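# Line up three dice on the mat by value

## Task

Get all three dice completely onto the mat, centres on one straight line running directly outward from the midpoint between the two arm bases, ordered so the smallest value is closest to that midpoint and the largest is farthest. Each die must keep showing the value it shows now, must rest flat, and must stay put on its own with no gripper holding it. Finish by opening the grippers and pulling the arms away.

## Robot and tools

ROBOT. Two 7-joint Kinova Gen3 arms, left_arm and right_arm, each carrying a Robotiq 2F-85 parallel gripper and a wrist camera. Base of left_arm: (-0.041, +0.335, 0) m, quat_wxyz (+0.998, 0, 0, +0.064). Base of right_arm: (-0.033, -0.300, 0) m, quat_wxyz (+0.998, 0, 0, +0.062). The point halfway between the bases is about (-0.037, +0.018, 0); the dice line must run straight out from there, roughly along +x.

FRAMES. Everything uses one scene frame: origin on the table surface between the arms, +z up, +x out across the table, left_arm on the +y side. The arm names do not correspond to image left/right. In a gripper's own frame the fingers extend along +z and close along y. end_effector_position is the spot between the pads when they are shut; fingertips stick out about 19 mm past it when closed and 6 mm when fully open, and closing pushes the tips roughly 13 mm farther out, so leave that margin above the table.

ROW LAYOUT. Every command row is one flat list of 18 numbers covering both arms: left_arm x, y, z, qw, qx, qy, qz, gripper position, gripper speed, then the same nine for right_arm. x, y, z are an absolute target in metres, scene frame, for end_effector_position; qw..qz is an absolute target orientation (w first) in the scene frame. Gripper position runs -1 to +1: +1 fully open (85 mm), 0 about 41 mm, about -0.8 pads touching, -1 closes until blocked. Gripper speed runs -1 to +1: about 20 mm/s at -1, 85 at 0, 150 at +1. A target more than 0.6 m from an arm's last reported position along any gripper axis is rejected and nothing is sent. Each control step the commanded pose is trimmed to within 70 mm and 16 degrees of the measured pose; position wins over orientation if both cannot be met. To keep an arm still, resend its exact last reported pose and its gripper numbers; to hold orientation, keep sending one fixed quaternion rather than the drifting reported one. A gripper value of 0 is a real command, not a no-op.

TOOLS.
- execute_actions: {"actions": [...], "pictures": bool}. The list holds zero or one item. Empty list: just report state. {"rows": [[18 numbers], ...], "steps": n}: up to 15 rows and 15 steps of 1/30 s; one row per step, last row repeated if rows run out (default 15 steps). {"steps": n} without rows: a wait of up to 300 steps counted from the previous result, thinking time included. After an action ends, an arm continues only to its last trimmed pose, at most 70 mm more.
- move: {"target": [18 numbers], "speed": m/s}. Straight-line path for each gripper to its absolute pose; speed 0.002 to 0.5, default 0.25, rotation capped at twice that in rad/s. Paths last 0.5 to 10 s and finish together; anything longer is cut off at 10 s. No collision avoidance with objects or the other arm; grippers may lag, drift or overshoot the speed, especially near full reach. Finger numbers are applied at the start. Faster moves, or targets set deep beyond a contact, hit and press harder.
- wait: {"seconds": 0 to 10}; sends nothing new.
- zoom_image: {"camera": one of cam_head_left, cam_head_right, cam_left_wrist, cam_right_wrist, "region": [x0, y0, x1, y1]} in pixels, origin top-left, at most 504 x 504. All images are 672x504. Head cameras are wide (about 82 degree vertical view), wrist cameras narrow (about 42 degrees).
- read_manual: {"section": "licences"}; licence text only, no motion.
- finished_scene: {"scene": current scene number}; ends and grades the scene, cannot be undone.

RESULTS. The state line gives each gripper's position (m) and quat_wxyz; printed positions can be a bit off, more so at long reach. position_measured_pct is about 50 - 50 x finger position: 0 means fully open; stopping below 90 means something is held or blocking; about 90 or more means the pads closed on nothing or something tiny. HELD marks steps where the command was partly or wholly not sent; a "pose unreachable" line names an arm whose command the clearance check altered. A "Hand target" line shows the pose the controller is currently driving toward. A move adds a "move:" line with the ending (done, off_target, moving, held, fault) and limits: paced means the target was trimmed; held means some steps were blocked, after which the arm may surge faster than requested. Distance from each gripper to its target is also reported.

GRIPPING. Close firmly by sending -1 and keep sending it. For a gentler grip, open first, then command a position just slightly narrower than the object. Release by commanding a width larger than the object. Fingers may close further by themselves if the object slips or is lost.

HAZARDS. Don't let anything fall off the table, don't drop or slam dice, and avoid hard pushes. Keep the arms from colliding with or pressing on each other. A joint hitting its load limit (48.6 N m for the first four joints, 30.6 for the wrist joints, held weight included) freezes that arm for 10 s. Holding loads heats motors: warning from 60 C, and at 75 C the arm goes limp and sinks. Random tugs on held items or pushes on loose dice can occur; check placement afterwards.

Each tool is called after ">>>" as name(argument=value, ...), one argument or row to a line, values as JSON.

## Session

>>> execute_actions(
  actions=[],
)

Scene clock: 0.00 s of 4800.00 s.
left_arm: end_effector_position=(+0.0644, +0.1813, +0.1513) position_measured_pct=0.0 end_effector_quat_wxyz=(-0.013, +0.952, -0.307, -0.006) | right_arm: end_effector_position=(+0.1544, -0.6394, +0.1631) position_measured_pct=0.0 end_effector_quat_wxyz=(+0.066, +0.950, +0.296, -0.069)
Joint positions: left_arm=[ 0.553 -0.031  0.427  2.482 -0.004  0.712 -1.34 ] | right_arm=[ 0.655  0.336  0.42   2.024  0.059  0.732 -0.085]
Joint velocities: left_arm=[ 0.001  0.     0.001 -0.001 -0.    -0.001  0.   ] | right_arm=[ 0.002 -0.002  0.     0.     0.     0.    -0.001]
Hand target (left_arm): +0.064, +0.181, +0.151; -0.013, +0.952, -0.307, -0.006
Hand target (right_arm): +0.154, -0.639, +0.163; +0.066, +0.950, +0.296, -0.069

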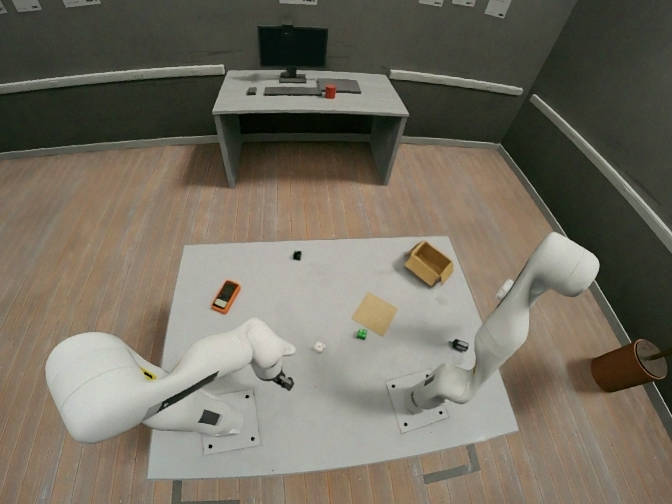

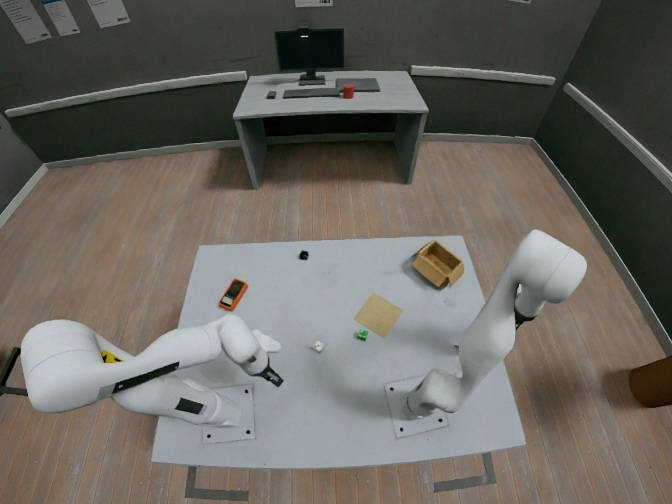

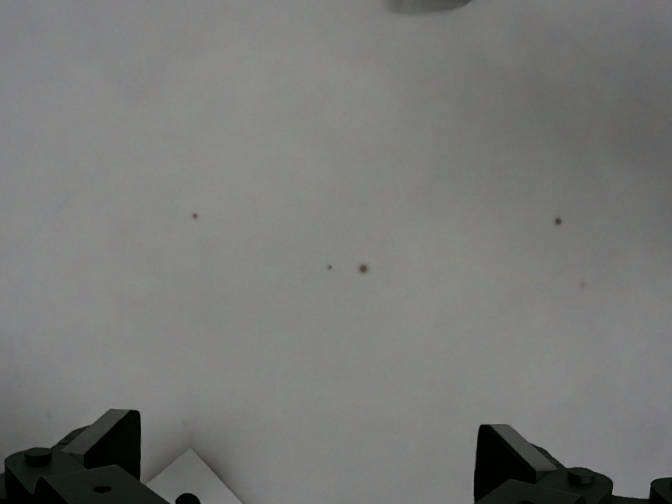

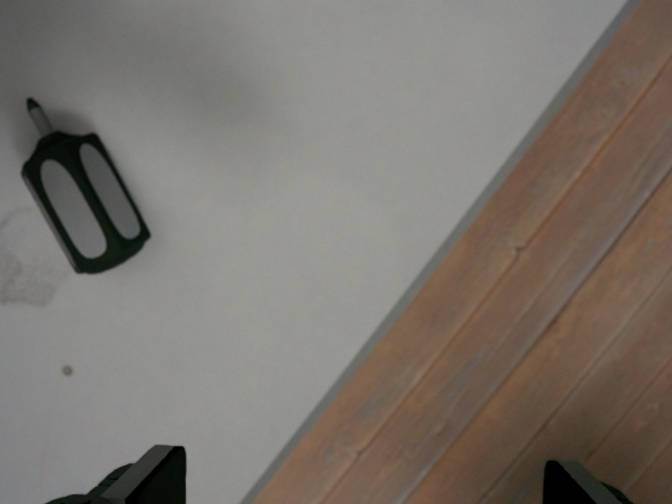

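>>> move(
  target=[0.2,0.03,0.32,0,1,0,0,1,0, 0.1544,-0.6394,0.1631,0.066,0.95,0.296,-0.069,1,0],
)

>>> zoom_image(
  camera="cam_head_left",
  region=[240, 230, 480, 410],
)

Scene clock: 7.43 s of 4800.00 s.
left_arm: end_effector_position=(+0.2005, +0.0303, +0.3203) position_measured_pct=0.0 end_effector_quat_wxyz=(+0.000, +1.000, -0.001, +0.000) | right_arm: end_effector_position=(+0.1544, -0.6394, +0.1631) position_measured_pct=0.0 end_effector_quat_wxyz=(+0.066, +0.950, +0.296, -0.069)
Joint positions: left_arm=[ 0.608  0.202  0.442  1.602 -0.088  1.357 -0.639] | right_arm=[ 0.653  0.336  0.42   2.025  0.06   0.731 -0.087]
Joint velocities: left_arm=[ 0.003  0.009  0.005 -0.004 -0.002  0.001  0.002] | right_arm=[-0.     0.001  0.    -0.002  0.001 -0.     0.001]
Hand target (left_arm): +0.200, +0.030, +0.320; +0.000, +1.000, -0.001, -0.000
Hand target (right_arm): +0.154, -0.639, +0.163; +0.066, +0.950, +0.296, -0.069
Off the commanded pose (left_arm): 0.001 m, 0 deg.
Off the commanded pose (right_arm): 0.000 m, 0 deg.
After step 90, 2.73 s passed at rest.
move: done

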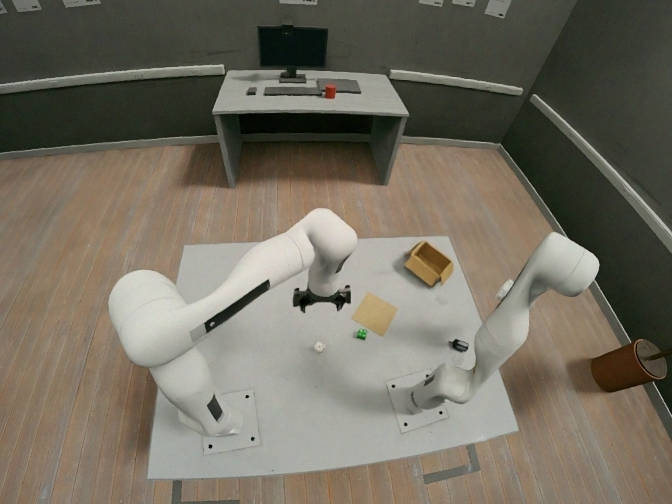

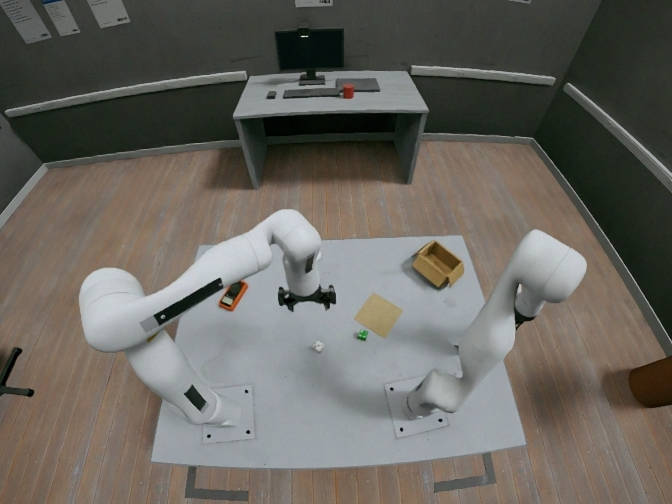

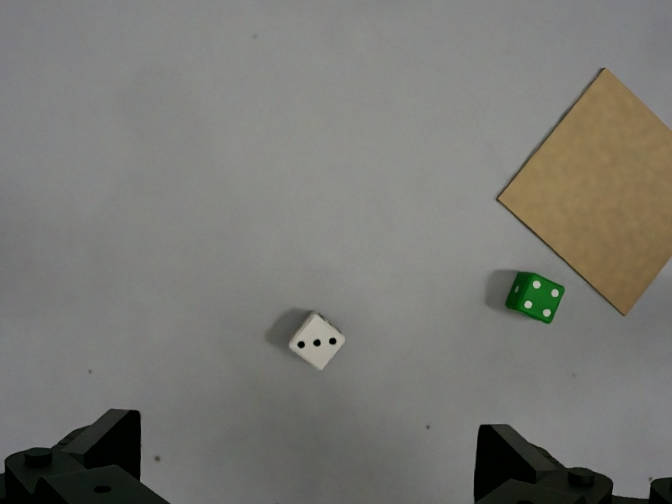

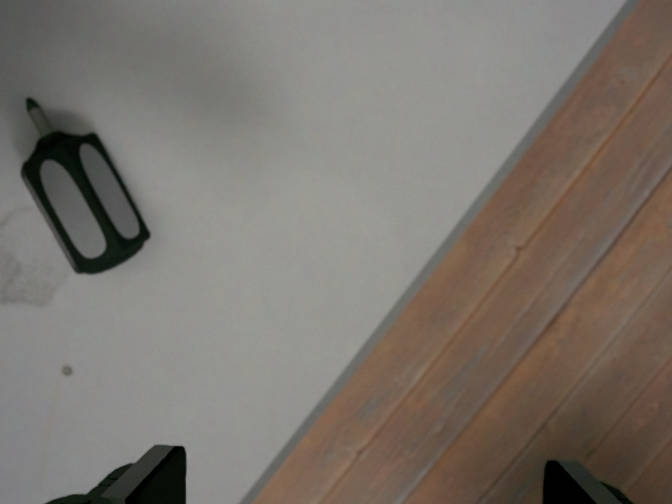

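Region (240, 230, 480, 410) of cam_head_left's 672x504 image, scaled by 2.100, with more detail than that image has; it fills the top 378 rows of this view, and the rest is white.

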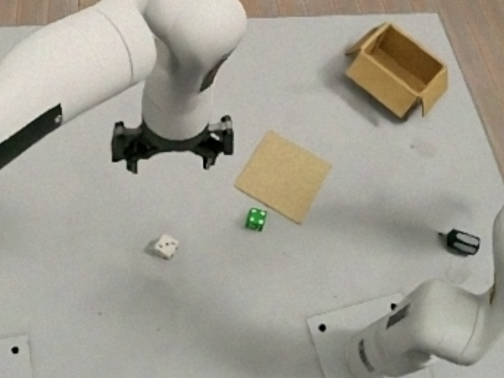

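>>> move(
  target=[0.195,0.043,0.10,0,0.94,-0.342,0,1,0, 0.1544,-0.6394,0.1631,0.066,0.95,0.296,-0.069,1,0],
)

Scene clock: 16.07 s of 4800.00 s.
left_arm: end_effector_position=(+0.1955, +0.0437, +0.1006) position_measured_pct=0.0 end_effector_quat_wxyz=(-0.001, +0.940, -0.341, +0.001) | right_arm: end_effector_position=(+0.1544, -0.6394, +0.1631) position_measured_pct=0.0 end_effector_quat_wxyz=(+0.066, +0.950, +0.296, -0.069)
Joint positions: left_arm=[ 0.613  0.494  0.462  2.051 -0.35   0.671 -1.09 ] | right_arm=[ 0.653  0.336  0.42   2.025  0.06   0.731 -0.087]
Joint velocities: left_arm=[ 0.003  0.007  0.003  0.001 -0.001  0.     0.   ] | right_arm=[-0.001  0.     0.001  0.    -0.001  0.     0.   ]
Hand target (left_arm): +0.195, +0.044, +0.100; -0.001, +0.940, -0.341, +0.000
Hand target (right_arm): +0.154, -0.639, +0.163; +0.066, +0.950, +0.296, -0.069
Off the commanded pose (left_arm): 0.001 m, 0 deg.
Off the commanded pose (right_arm): 0.000 m, 0 deg.
After step 90, 3.87 s passed at rest.
move: done

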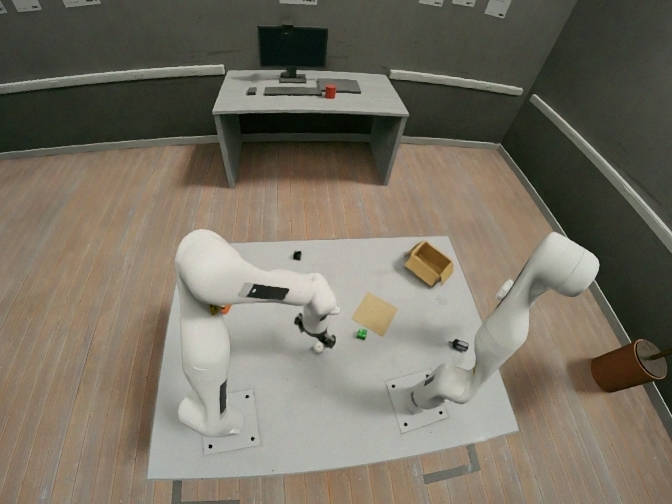

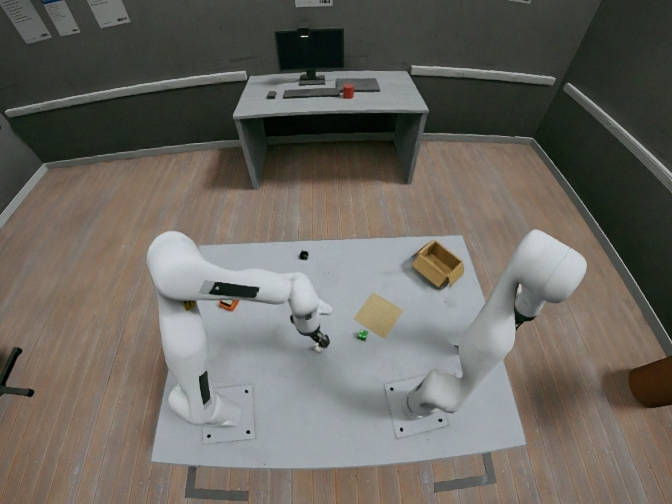

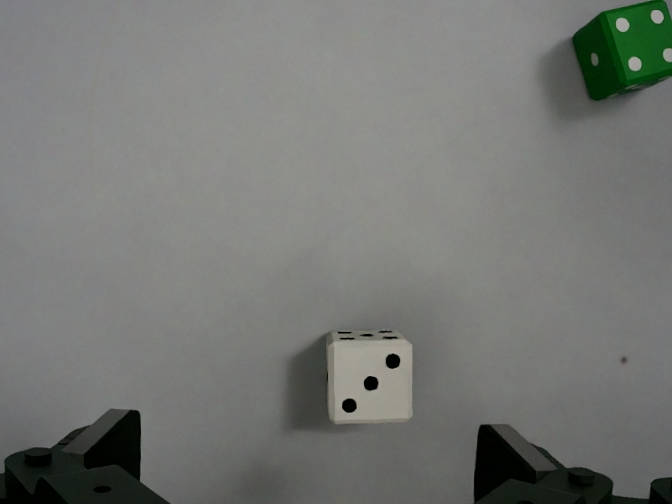

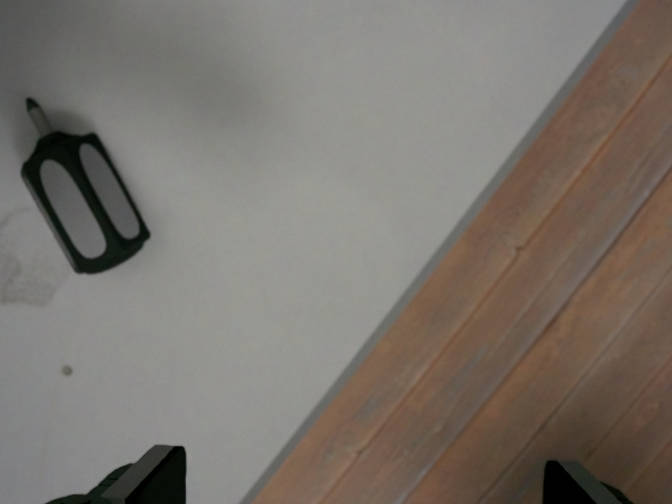

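>>> move(
  target=[0.194,0.027,0.024,0,0.94,-0.342,0,1,0, 0.1544,-0.6394,0.1631,0.066,0.95,0.296,-0.069,1,0],
  speed=0.1,
)

>>> move(
  target=[0.194,0.027,0.024,0,0.94,-0.342,0,-1,0, 0.1544,-0.6394,0.1631,0.066,0.95,0.296,-0.069,1,0],
)

Scene clock: 22.57 s of 4800.00 s.
left_arm: end_effector_position=(+0.1948, +0.0272, +0.0245) position_measured_pct=0.0 end_effector_quat_wxyz=(-0.000, +0.940, -0.341, +0.001) | right_arm: end_effector_position=(+0.1544, -0.6394, +0.1631) position_measured_pct=0.0 end_effector_quat_wxyz=(+0.066, +0.950, +0.296, -0.069)
Joint positions: left_arm=[ 0.744  0.675  0.333  2.066 -0.469  0.472 -0.963] | right_arm=[ 0.653  0.336  0.42   2.025  0.06   0.731 -0.087]
Joint velocities: left_arm=[ 0.006  0.009  0.002  0.    -0.002  0.002  0.001] | right_arm=[-0.     0.     0.    -0.001  0.001  0.    -0.002]
Hand target (left_arm): +0.194, +0.027, +0.024; -0.000, +0.940, -0.342, +0.000
Hand target (right_arm): +0.154, -0.639, +0.163; +0.066, +0.950, +0.296, -0.069
Off the commanded pose (left_arm): 0.001 m, 0 deg.
Off the commanded pose (right_arm): 0.000 m, 0 deg.
After step 90, 2.43 s passed at rest.
move: done

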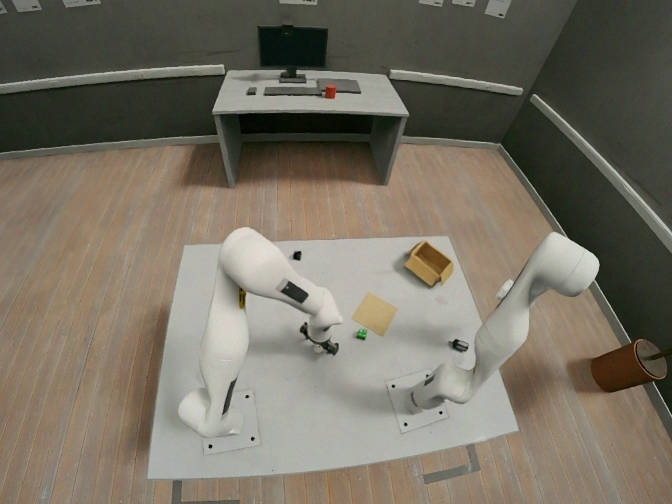

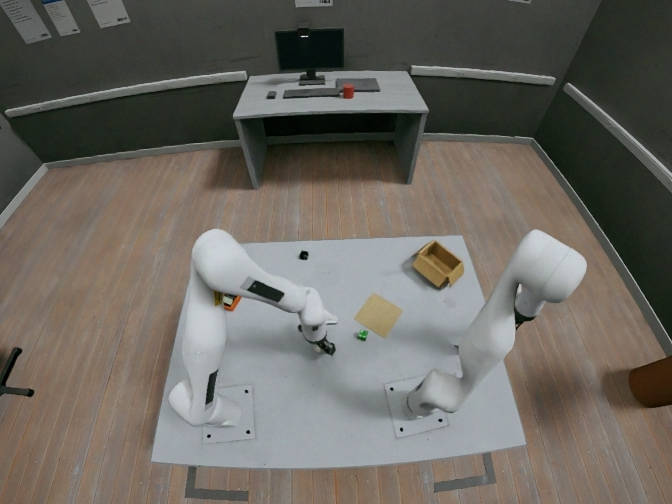

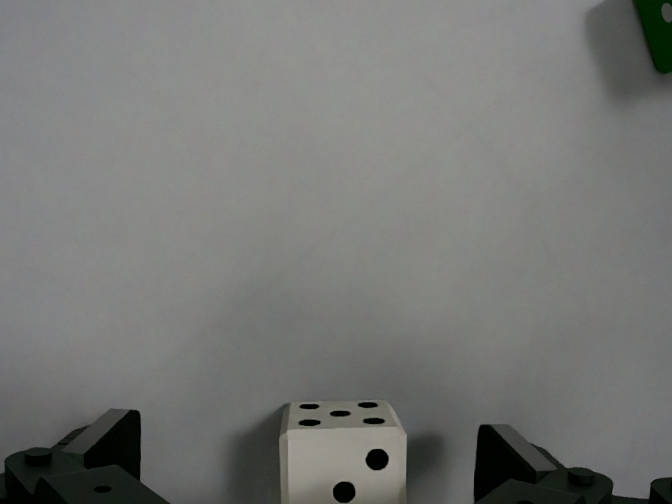

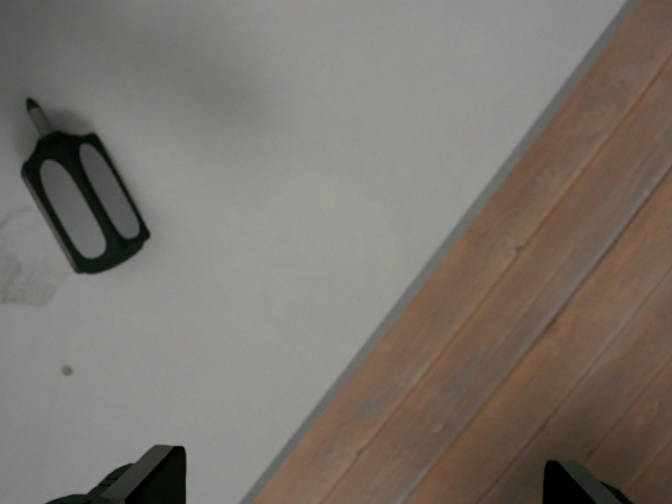

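Scene clock: 23.60 s of 4800.00 s.
left_arm: end_effector_position=(+0.1940, +0.0269, +0.0245) position_measured_pct=63.9 end_effector_quat_wxyz=(+0.000, +0.940, -0.342, +0.000) | right_arm: end_effector_position=(+0.1544, -0.6394, +0.1631) position_measured_pct=0.0 end_effector_quat_wxyz=(+0.066, +0.950, +0.296, -0.069)
Joint positions: left_arm=[ 0.745  0.675  0.334  2.066 -0.469  0.472 -0.963] | right_arm=[ 0.653  0.336  0.42   2.025  0.06   0.731 -0.087]
Joint velocities: left_arm=[ 0.    -0.002 -0.    -0.001 -0.001 -0.001 -0.001] | right_arm=[ 0.002  0.    -0.    -0.001  0.001 -0.     0.001]
Hand target (left_arm): +0.194, +0.027, +0.024; -0.000, +0.940, -0.342, +0.000
Hand target (right_arm): +0.154, -0.639, +0.163; +0.066, +0.950, +0.296, -0.069
Off the commanded pose (left_arm): 0.001 m, 0 deg.
Off the commanded pose (right_arm): 0.000 m, 0 deg.
move: done

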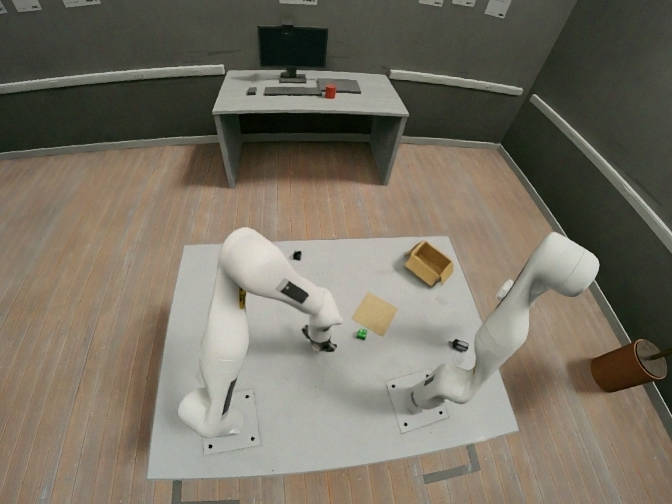

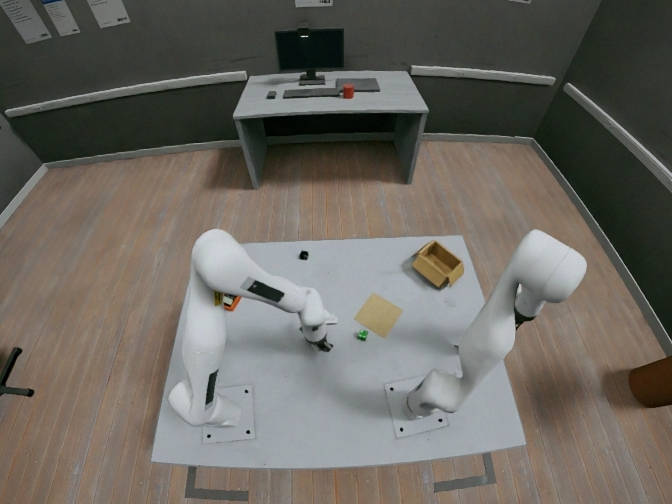

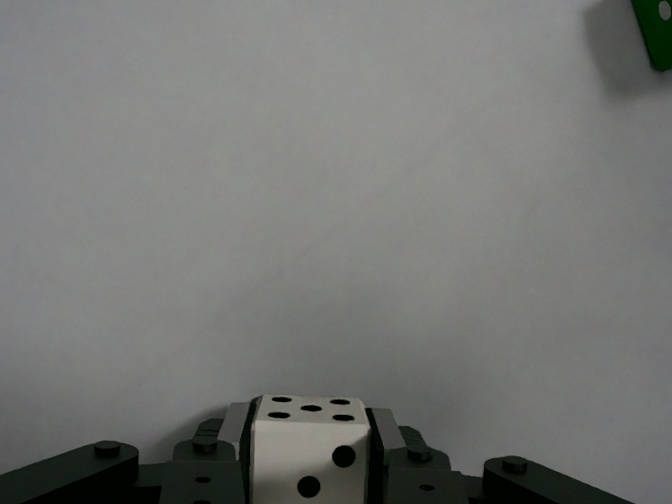

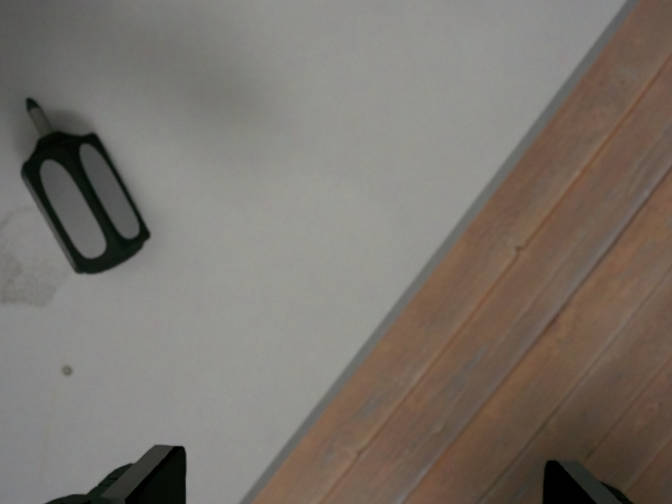

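>>> move(
  target=[0.26,-0.15,0.25,0,0.94,-0.342,0,-1,0, 0.1544,-0.6394,0.1631,0.066,0.95,0.296,-0.069,1,0],
)

Scene clock: 30.10 s of 4800.00 s.
left_arm: end_effector_position=(+0.2605, -0.1502, +0.2503) position_measured_pct=63.9 end_effector_quat_wxyz=(+0.001, +0.939, -0.343, -0.000) | right_arm: end_effector_position=(+0.1544, -0.6394, +0.1631) position_measured_pct=0.0 end_effector_quat_wxyz=(+0.066, +0.950, +0.296, -0.069)
Joint positions: left_arm=[ 0.863  0.707  0.501  1.086 -0.32   1.419 -1.092] | right_arm=[ 0.653  0.336  0.42   2.025  0.06   0.731 -0.087]
Joint velocities: left_arm=[ 0.006  0.01   0.002 -0.004  0.     0.001  0.001] | right_arm=[ 0.     0.    -0.001  0.002 -0.001  0.     0.001]
Hand target (left_arm): +0.260, -0.150, +0.250; +0.001, +0.939, -0.343, -0.000
Hand target (right_arm): +0.154, -0.639, +0.163; +0.066, +0.950, +0.296, -0.069
Off the commanded pose (left_arm): 0.001 m, 0 deg.
Off the commanded pose (right_arm): 0.000 m, 0 deg.
After step 90, 1.80 s passed at rest.
move: done

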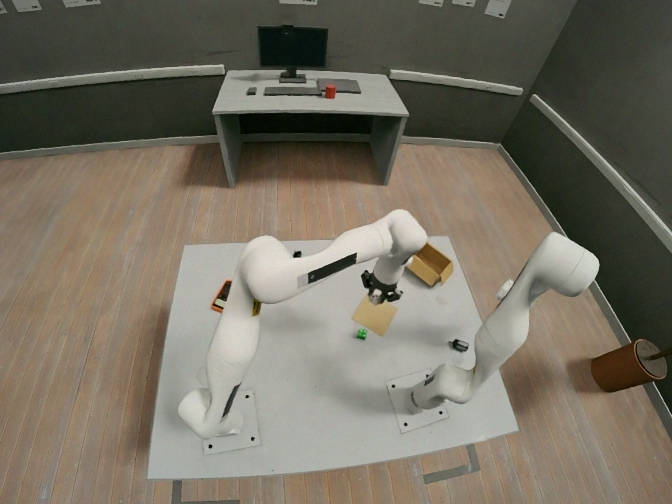

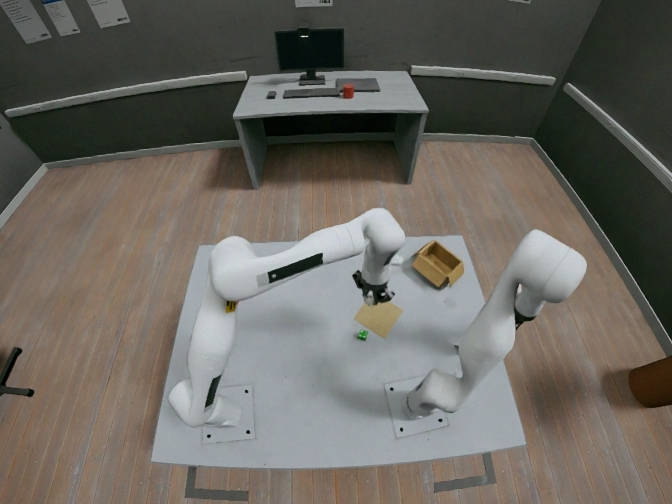

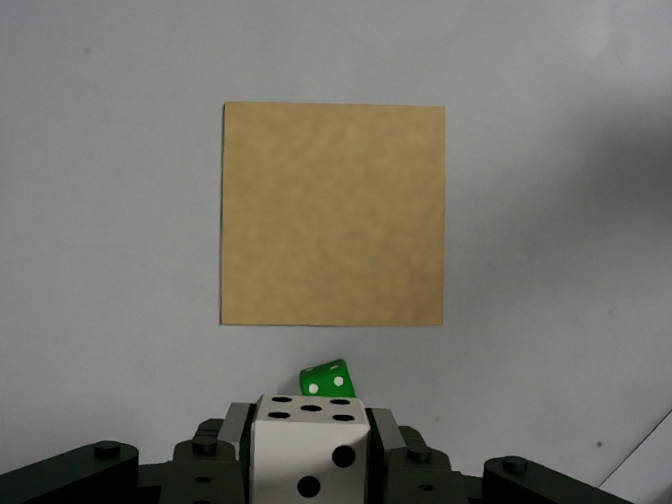

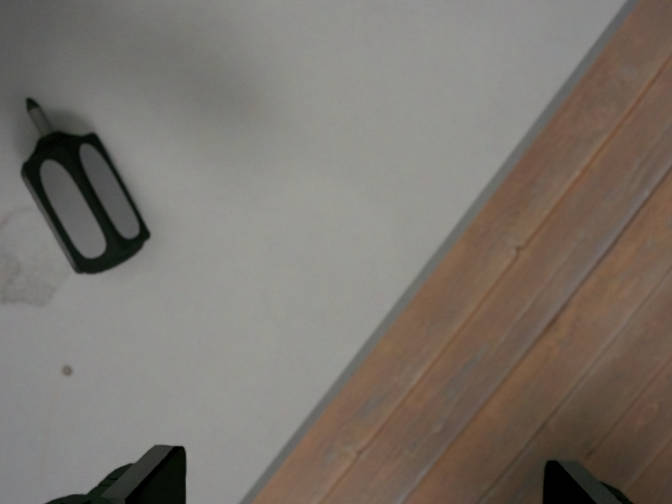

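>>> zoom_image(
  camera="cam_head_right",
  region=[284, 240, 324, 270],
)

Region (284, 240, 324, 270) of cam_head_right's 672x504 image, scaled by 12.600, with more detail than that image has; it fills the top 378 rows of this view, and the rest is white.

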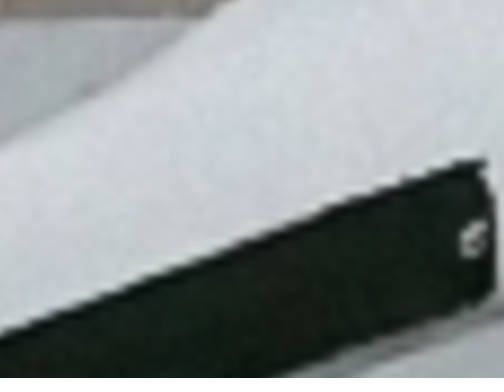

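>>> move(
  target=[0.32,-0.2,0.07,0,0.963,-0.27,0,-1,0, 0.1544,-0.6394,0.1631,0.066,0.95,0.296,-0.069,1,0],
)

>>> move(
  target=[0.32,-0.2,0.028,0,0.963,-0.27,0,-1,0, 0.1544,-0.6394,0.1631,0.066,0.95,0.296,-0.069,1,0],
  speed=0.05,
)

>>> move(
  target=[0.32,-0.2,0.028,0,0.963,-0.27,0,0.5,0, 0.1544,-0.6394,0.1631,0.066,0.95,0.296,-0.069,1,0],
)

>>> move(
  target=[0.36,0.10,0.35,0,1,0,0,1,0, 0.1544,-0.6394,0.1631,0.066,0.95,0.296,-0.069,1,0],
)

Scene clock: 42.20 s of 4800.00 s.
left_arm: end_effector_position=(+0.3204, -0.1999, +0.0707) position_measured_pct=63.9 end_effector_quat_wxyz=(+0.000, +0.963, -0.270, +0.000) | right_arm: end_effector_position=(+0.1544, -0.6394, +0.1631) position_measured_pct=0.0 end_effector_quat_wxyz=(+0.066, +0.950, +0.296, -0.069)
Joint positions: left_arm=[ 0.904  1.043  0.408  0.981 -0.38   1.182 -0.975] | right_arm=[ 0.653  0.336  0.42   2.025  0.06   0.731 -0.087]
Joint velocities: left_arm=[ 0.003  0.009 -0.002 -0.003 -0.001  0.001  0.   ] | right_arm=[ 0.     0.001  0.    -0.001  0.001 -0.     0.001]
Hand target (left_arm): +0.320, -0.200, +0.070; +0.000, +0.963, -0.270, -0.000
Hand target (right_arm): +0.154, -0.639, +0.163; +0.066, +0.950, +0.296, -0.069
Off the commanded pose (left_arm): 0.001 m, 0 deg.
Off the commanded pose (right_arm): 0.000 m, 0 deg.
After step 90, 7.90 s passed at rest.
move: done

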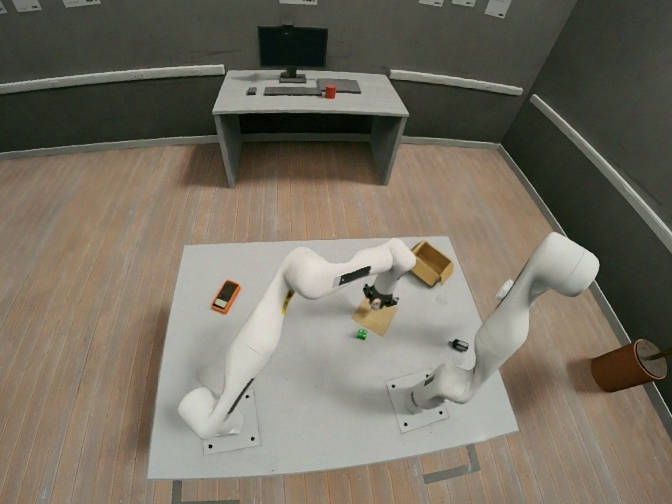

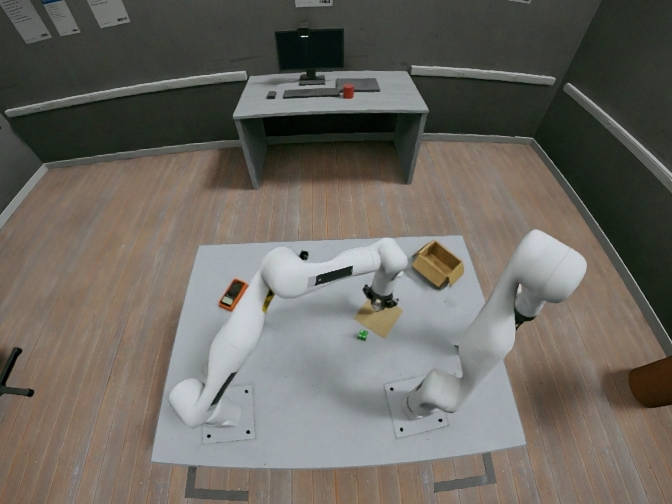

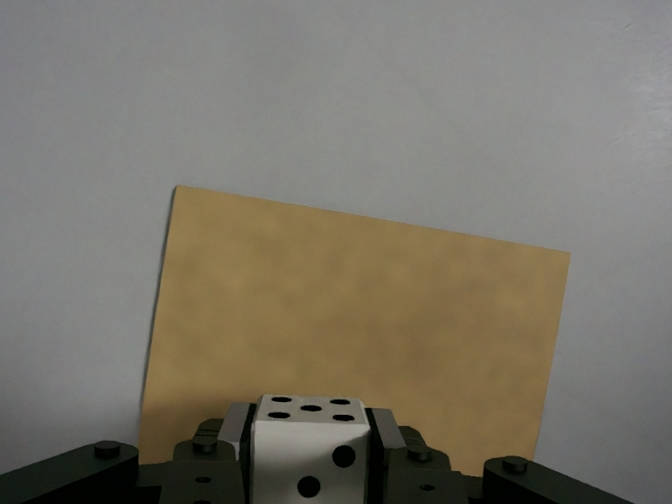

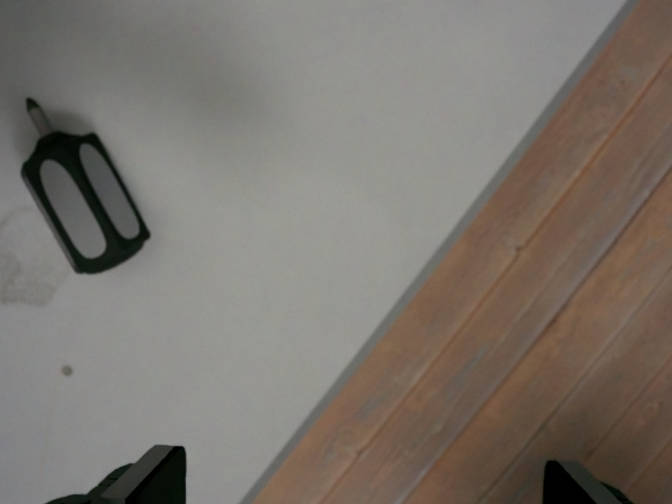

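Scene clock: 43.30 s of 4800.00 s.
left_arm: end_effector_position=(+0.3204, -0.2004, +0.0294) position_measured_pct=63.9 end_effector_quat_wxyz=(+0.001, +0.963, -0.270, +0.001) | right_arm: end_effector_position=(+0.1544, -0.6394, +0.1631) position_measured_pct=0.0 end_effector_quat_wxyz=(+0.066, +0.950, +0.296, -0.069)
Joint positions: left_arm=[ 0.907  1.095  0.395  1.009 -0.393  1.103 -0.964] | right_arm=[ 0.653  0.336  0.42   2.025  0.06   0.731 -0.087]
Joint velocities: left_arm=[ 0.001  0.001 -0.     0.001  0.001 -0.    -0.   ] | right_arm=[ 0.002 -0.    -0.    -0.     0.001  0.    -0.001]
Hand target (left_arm): +0.320, -0.200, +0.028; -0.000, +0.963, -0.270, +0.000
Hand target (right_arm): +0.154, -0.639, +0.163; +0.066, +0.950, +0.296, -0.069
Off the commanded pose (left_arm): 0.002 m, 0 deg.
Off the commanded pose (right_arm): 0.000 m, 0 deg.
move: done

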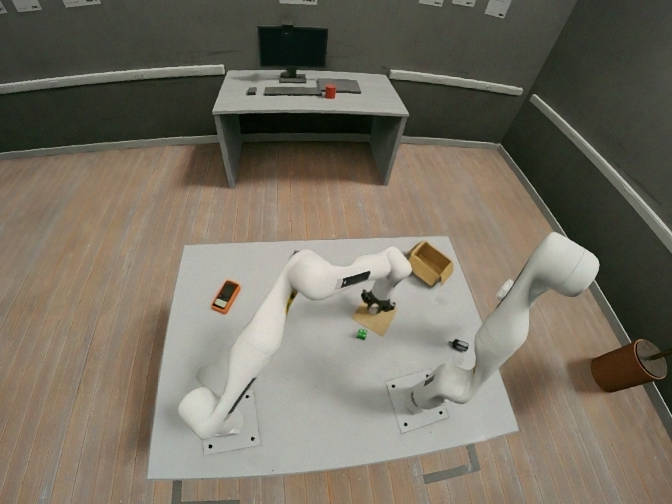

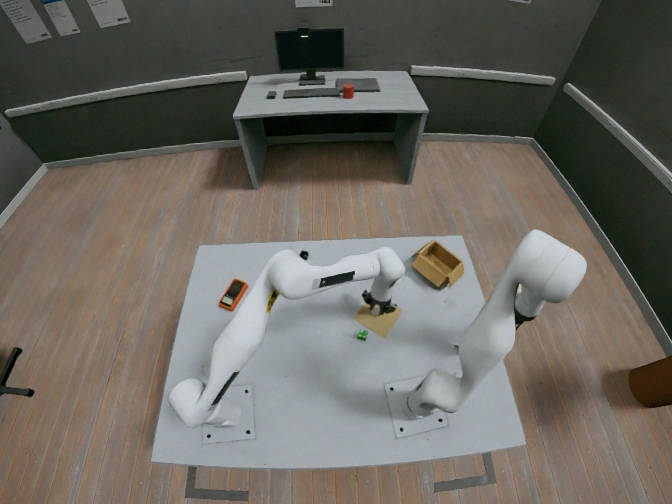

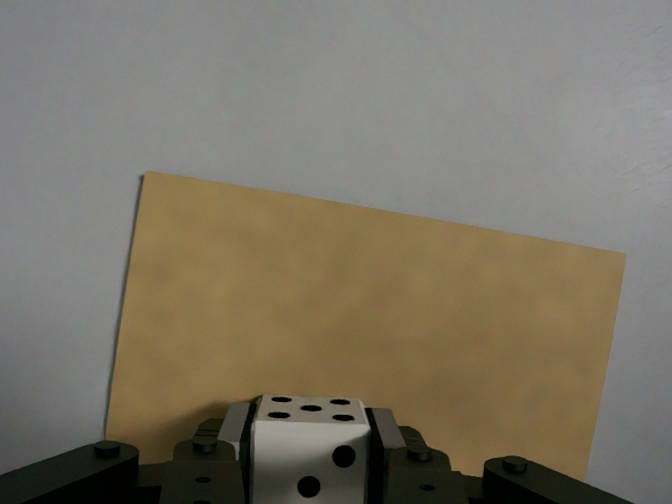

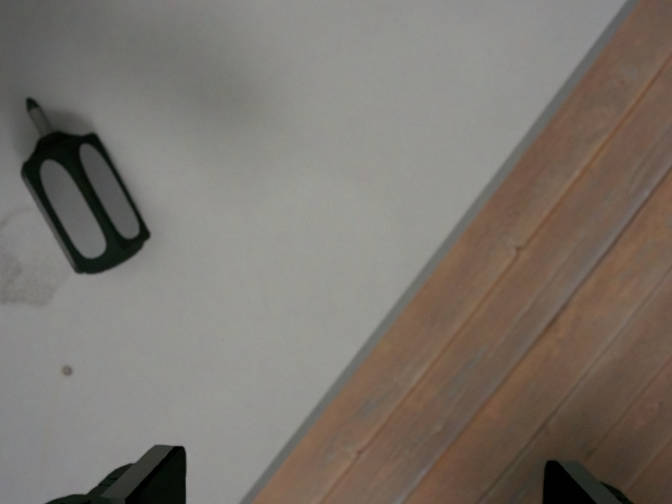

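Scene clock: 44.10 s of 4800.00 s.
left_arm: end_effector_position=(+0.3200, -0.2000, +0.0280) position_measured_pct=25.0 end_effector_quat_wxyz=(+0.000, +0.963, -0.270, +0.000) | right_arm: end_effector_position=(+0.1544, -0.6394, +0.1631) position_measured_pct=0.0 end_effector_quat_wxyz=(+0.066, +0.950, +0.296, -0.069)
Joint positions: left_arm=[ 0.907  1.097  0.394  1.009 -0.393  1.102 -0.964] | right_arm=[ 0.653  0.336  0.42   2.025  0.06   0.731 -0.087]
Joint velocities: left_arm=[-0.001 -0.001 -0.001 -0.001  0.     0.001  0.001] | right_arm=[-0.001  0.001 -0.    -0.001  0.001  0.     0.001]
Hand target (left_arm): +0.320, -0.200, +0.028; +0.000, +0.963, -0.270, -0.000
Hand target (right_arm): +0.154, -0.639, +0.163; +0.066, +0.950, +0.296, -0.069
Off the commanded pose (left_arm): 0.000 m, 0 deg.
Off the commanded pose (right_arm): 0.000 m, 0 deg.
move: done

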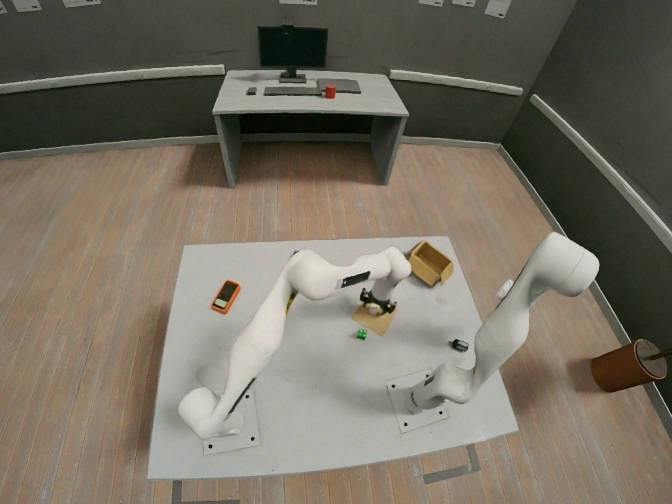

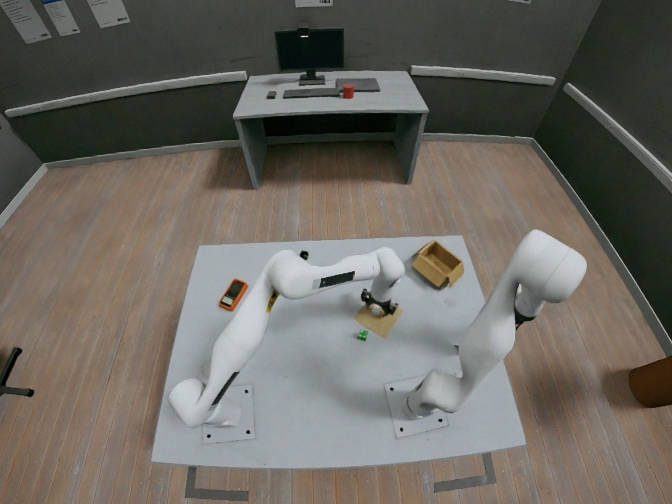

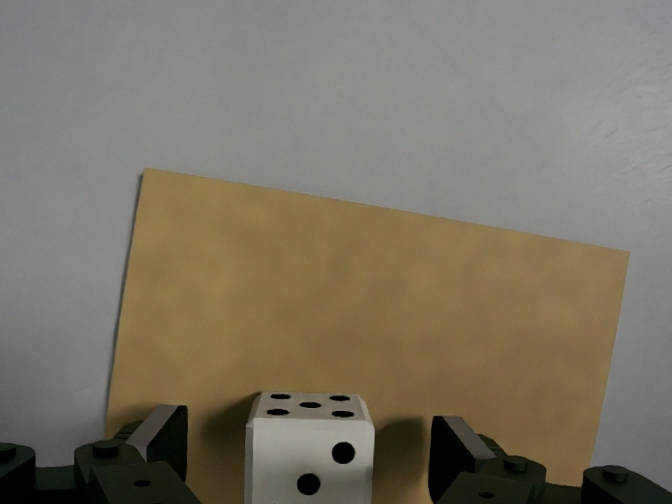

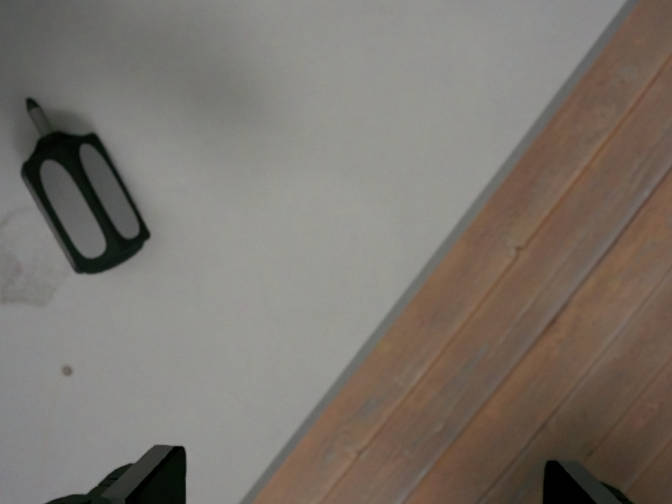

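Scene clock: 46.27 s of 4800.00 s.
left_arm: end_effector_position=(+0.3585, +0.0990, +0.3495) position_measured_pct=0.0 end_effector_quat_wxyz=(+0.001, +1.000, -0.000, -0.001) | right_arm: end_effector_position=(+0.1544, -0.6394, +0.1631) position_measured_pct=0.0 end_effector_quat_wxyz=(+0.066, +0.950, +0.296, -0.069)
Joint positions: left_arm=[ 0.382  0.375  0.349  1.271 -0.123  1.516 -0.984] | right_arm=[ 0.653  0.336  0.421  2.025  0.06   0.731 -0.087]
Joint velocities: left_arm=[-0.004 -0.003 -0.004 -0.001  0.     0.    -0.001] | right_arm=[ 0.001  0.002 -0.     0.001 -0.002 -0.     0.   ]
Hand target (left_arm): +0.359, +0.099, +0.350; +0.001, +1.000, -0.000, -0.000
Hand target (right_arm): +0.154, -0.639, +0.163; +0.066, +0.950, +0.296, -0.069
Off the commanded pose (left_arm): 0.002 m, 0 deg.
Off the commanded pose (right_arm): 0.000 m, 0 deg.
move: done

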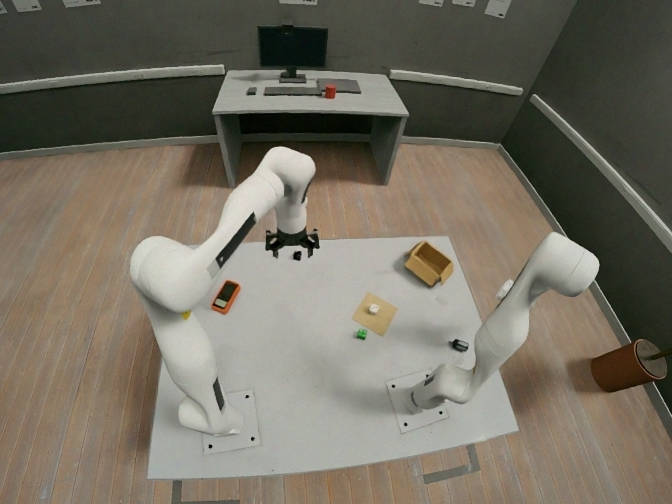

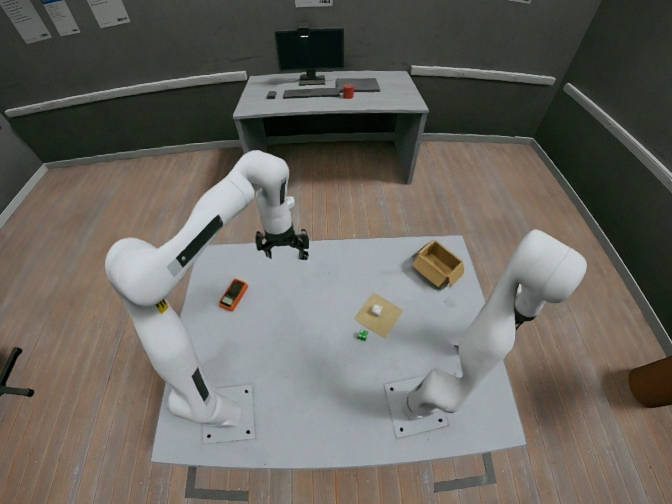

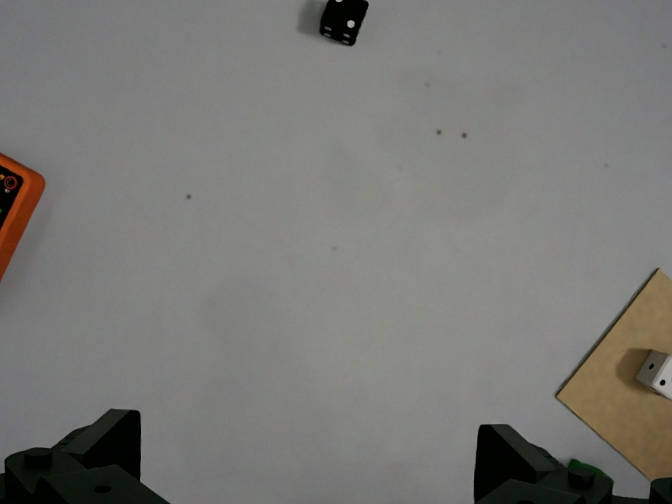

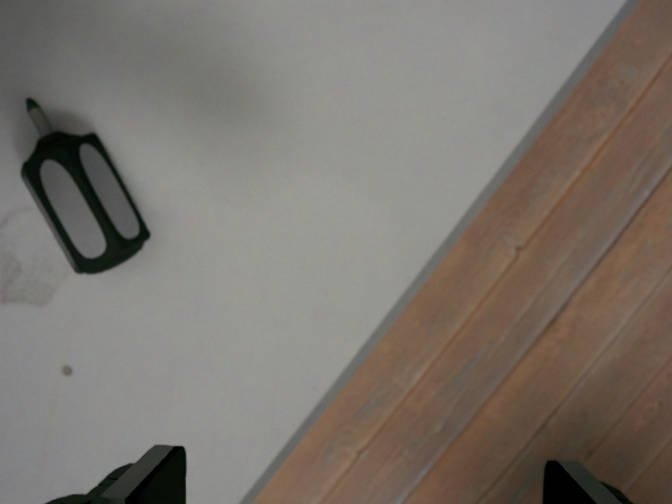

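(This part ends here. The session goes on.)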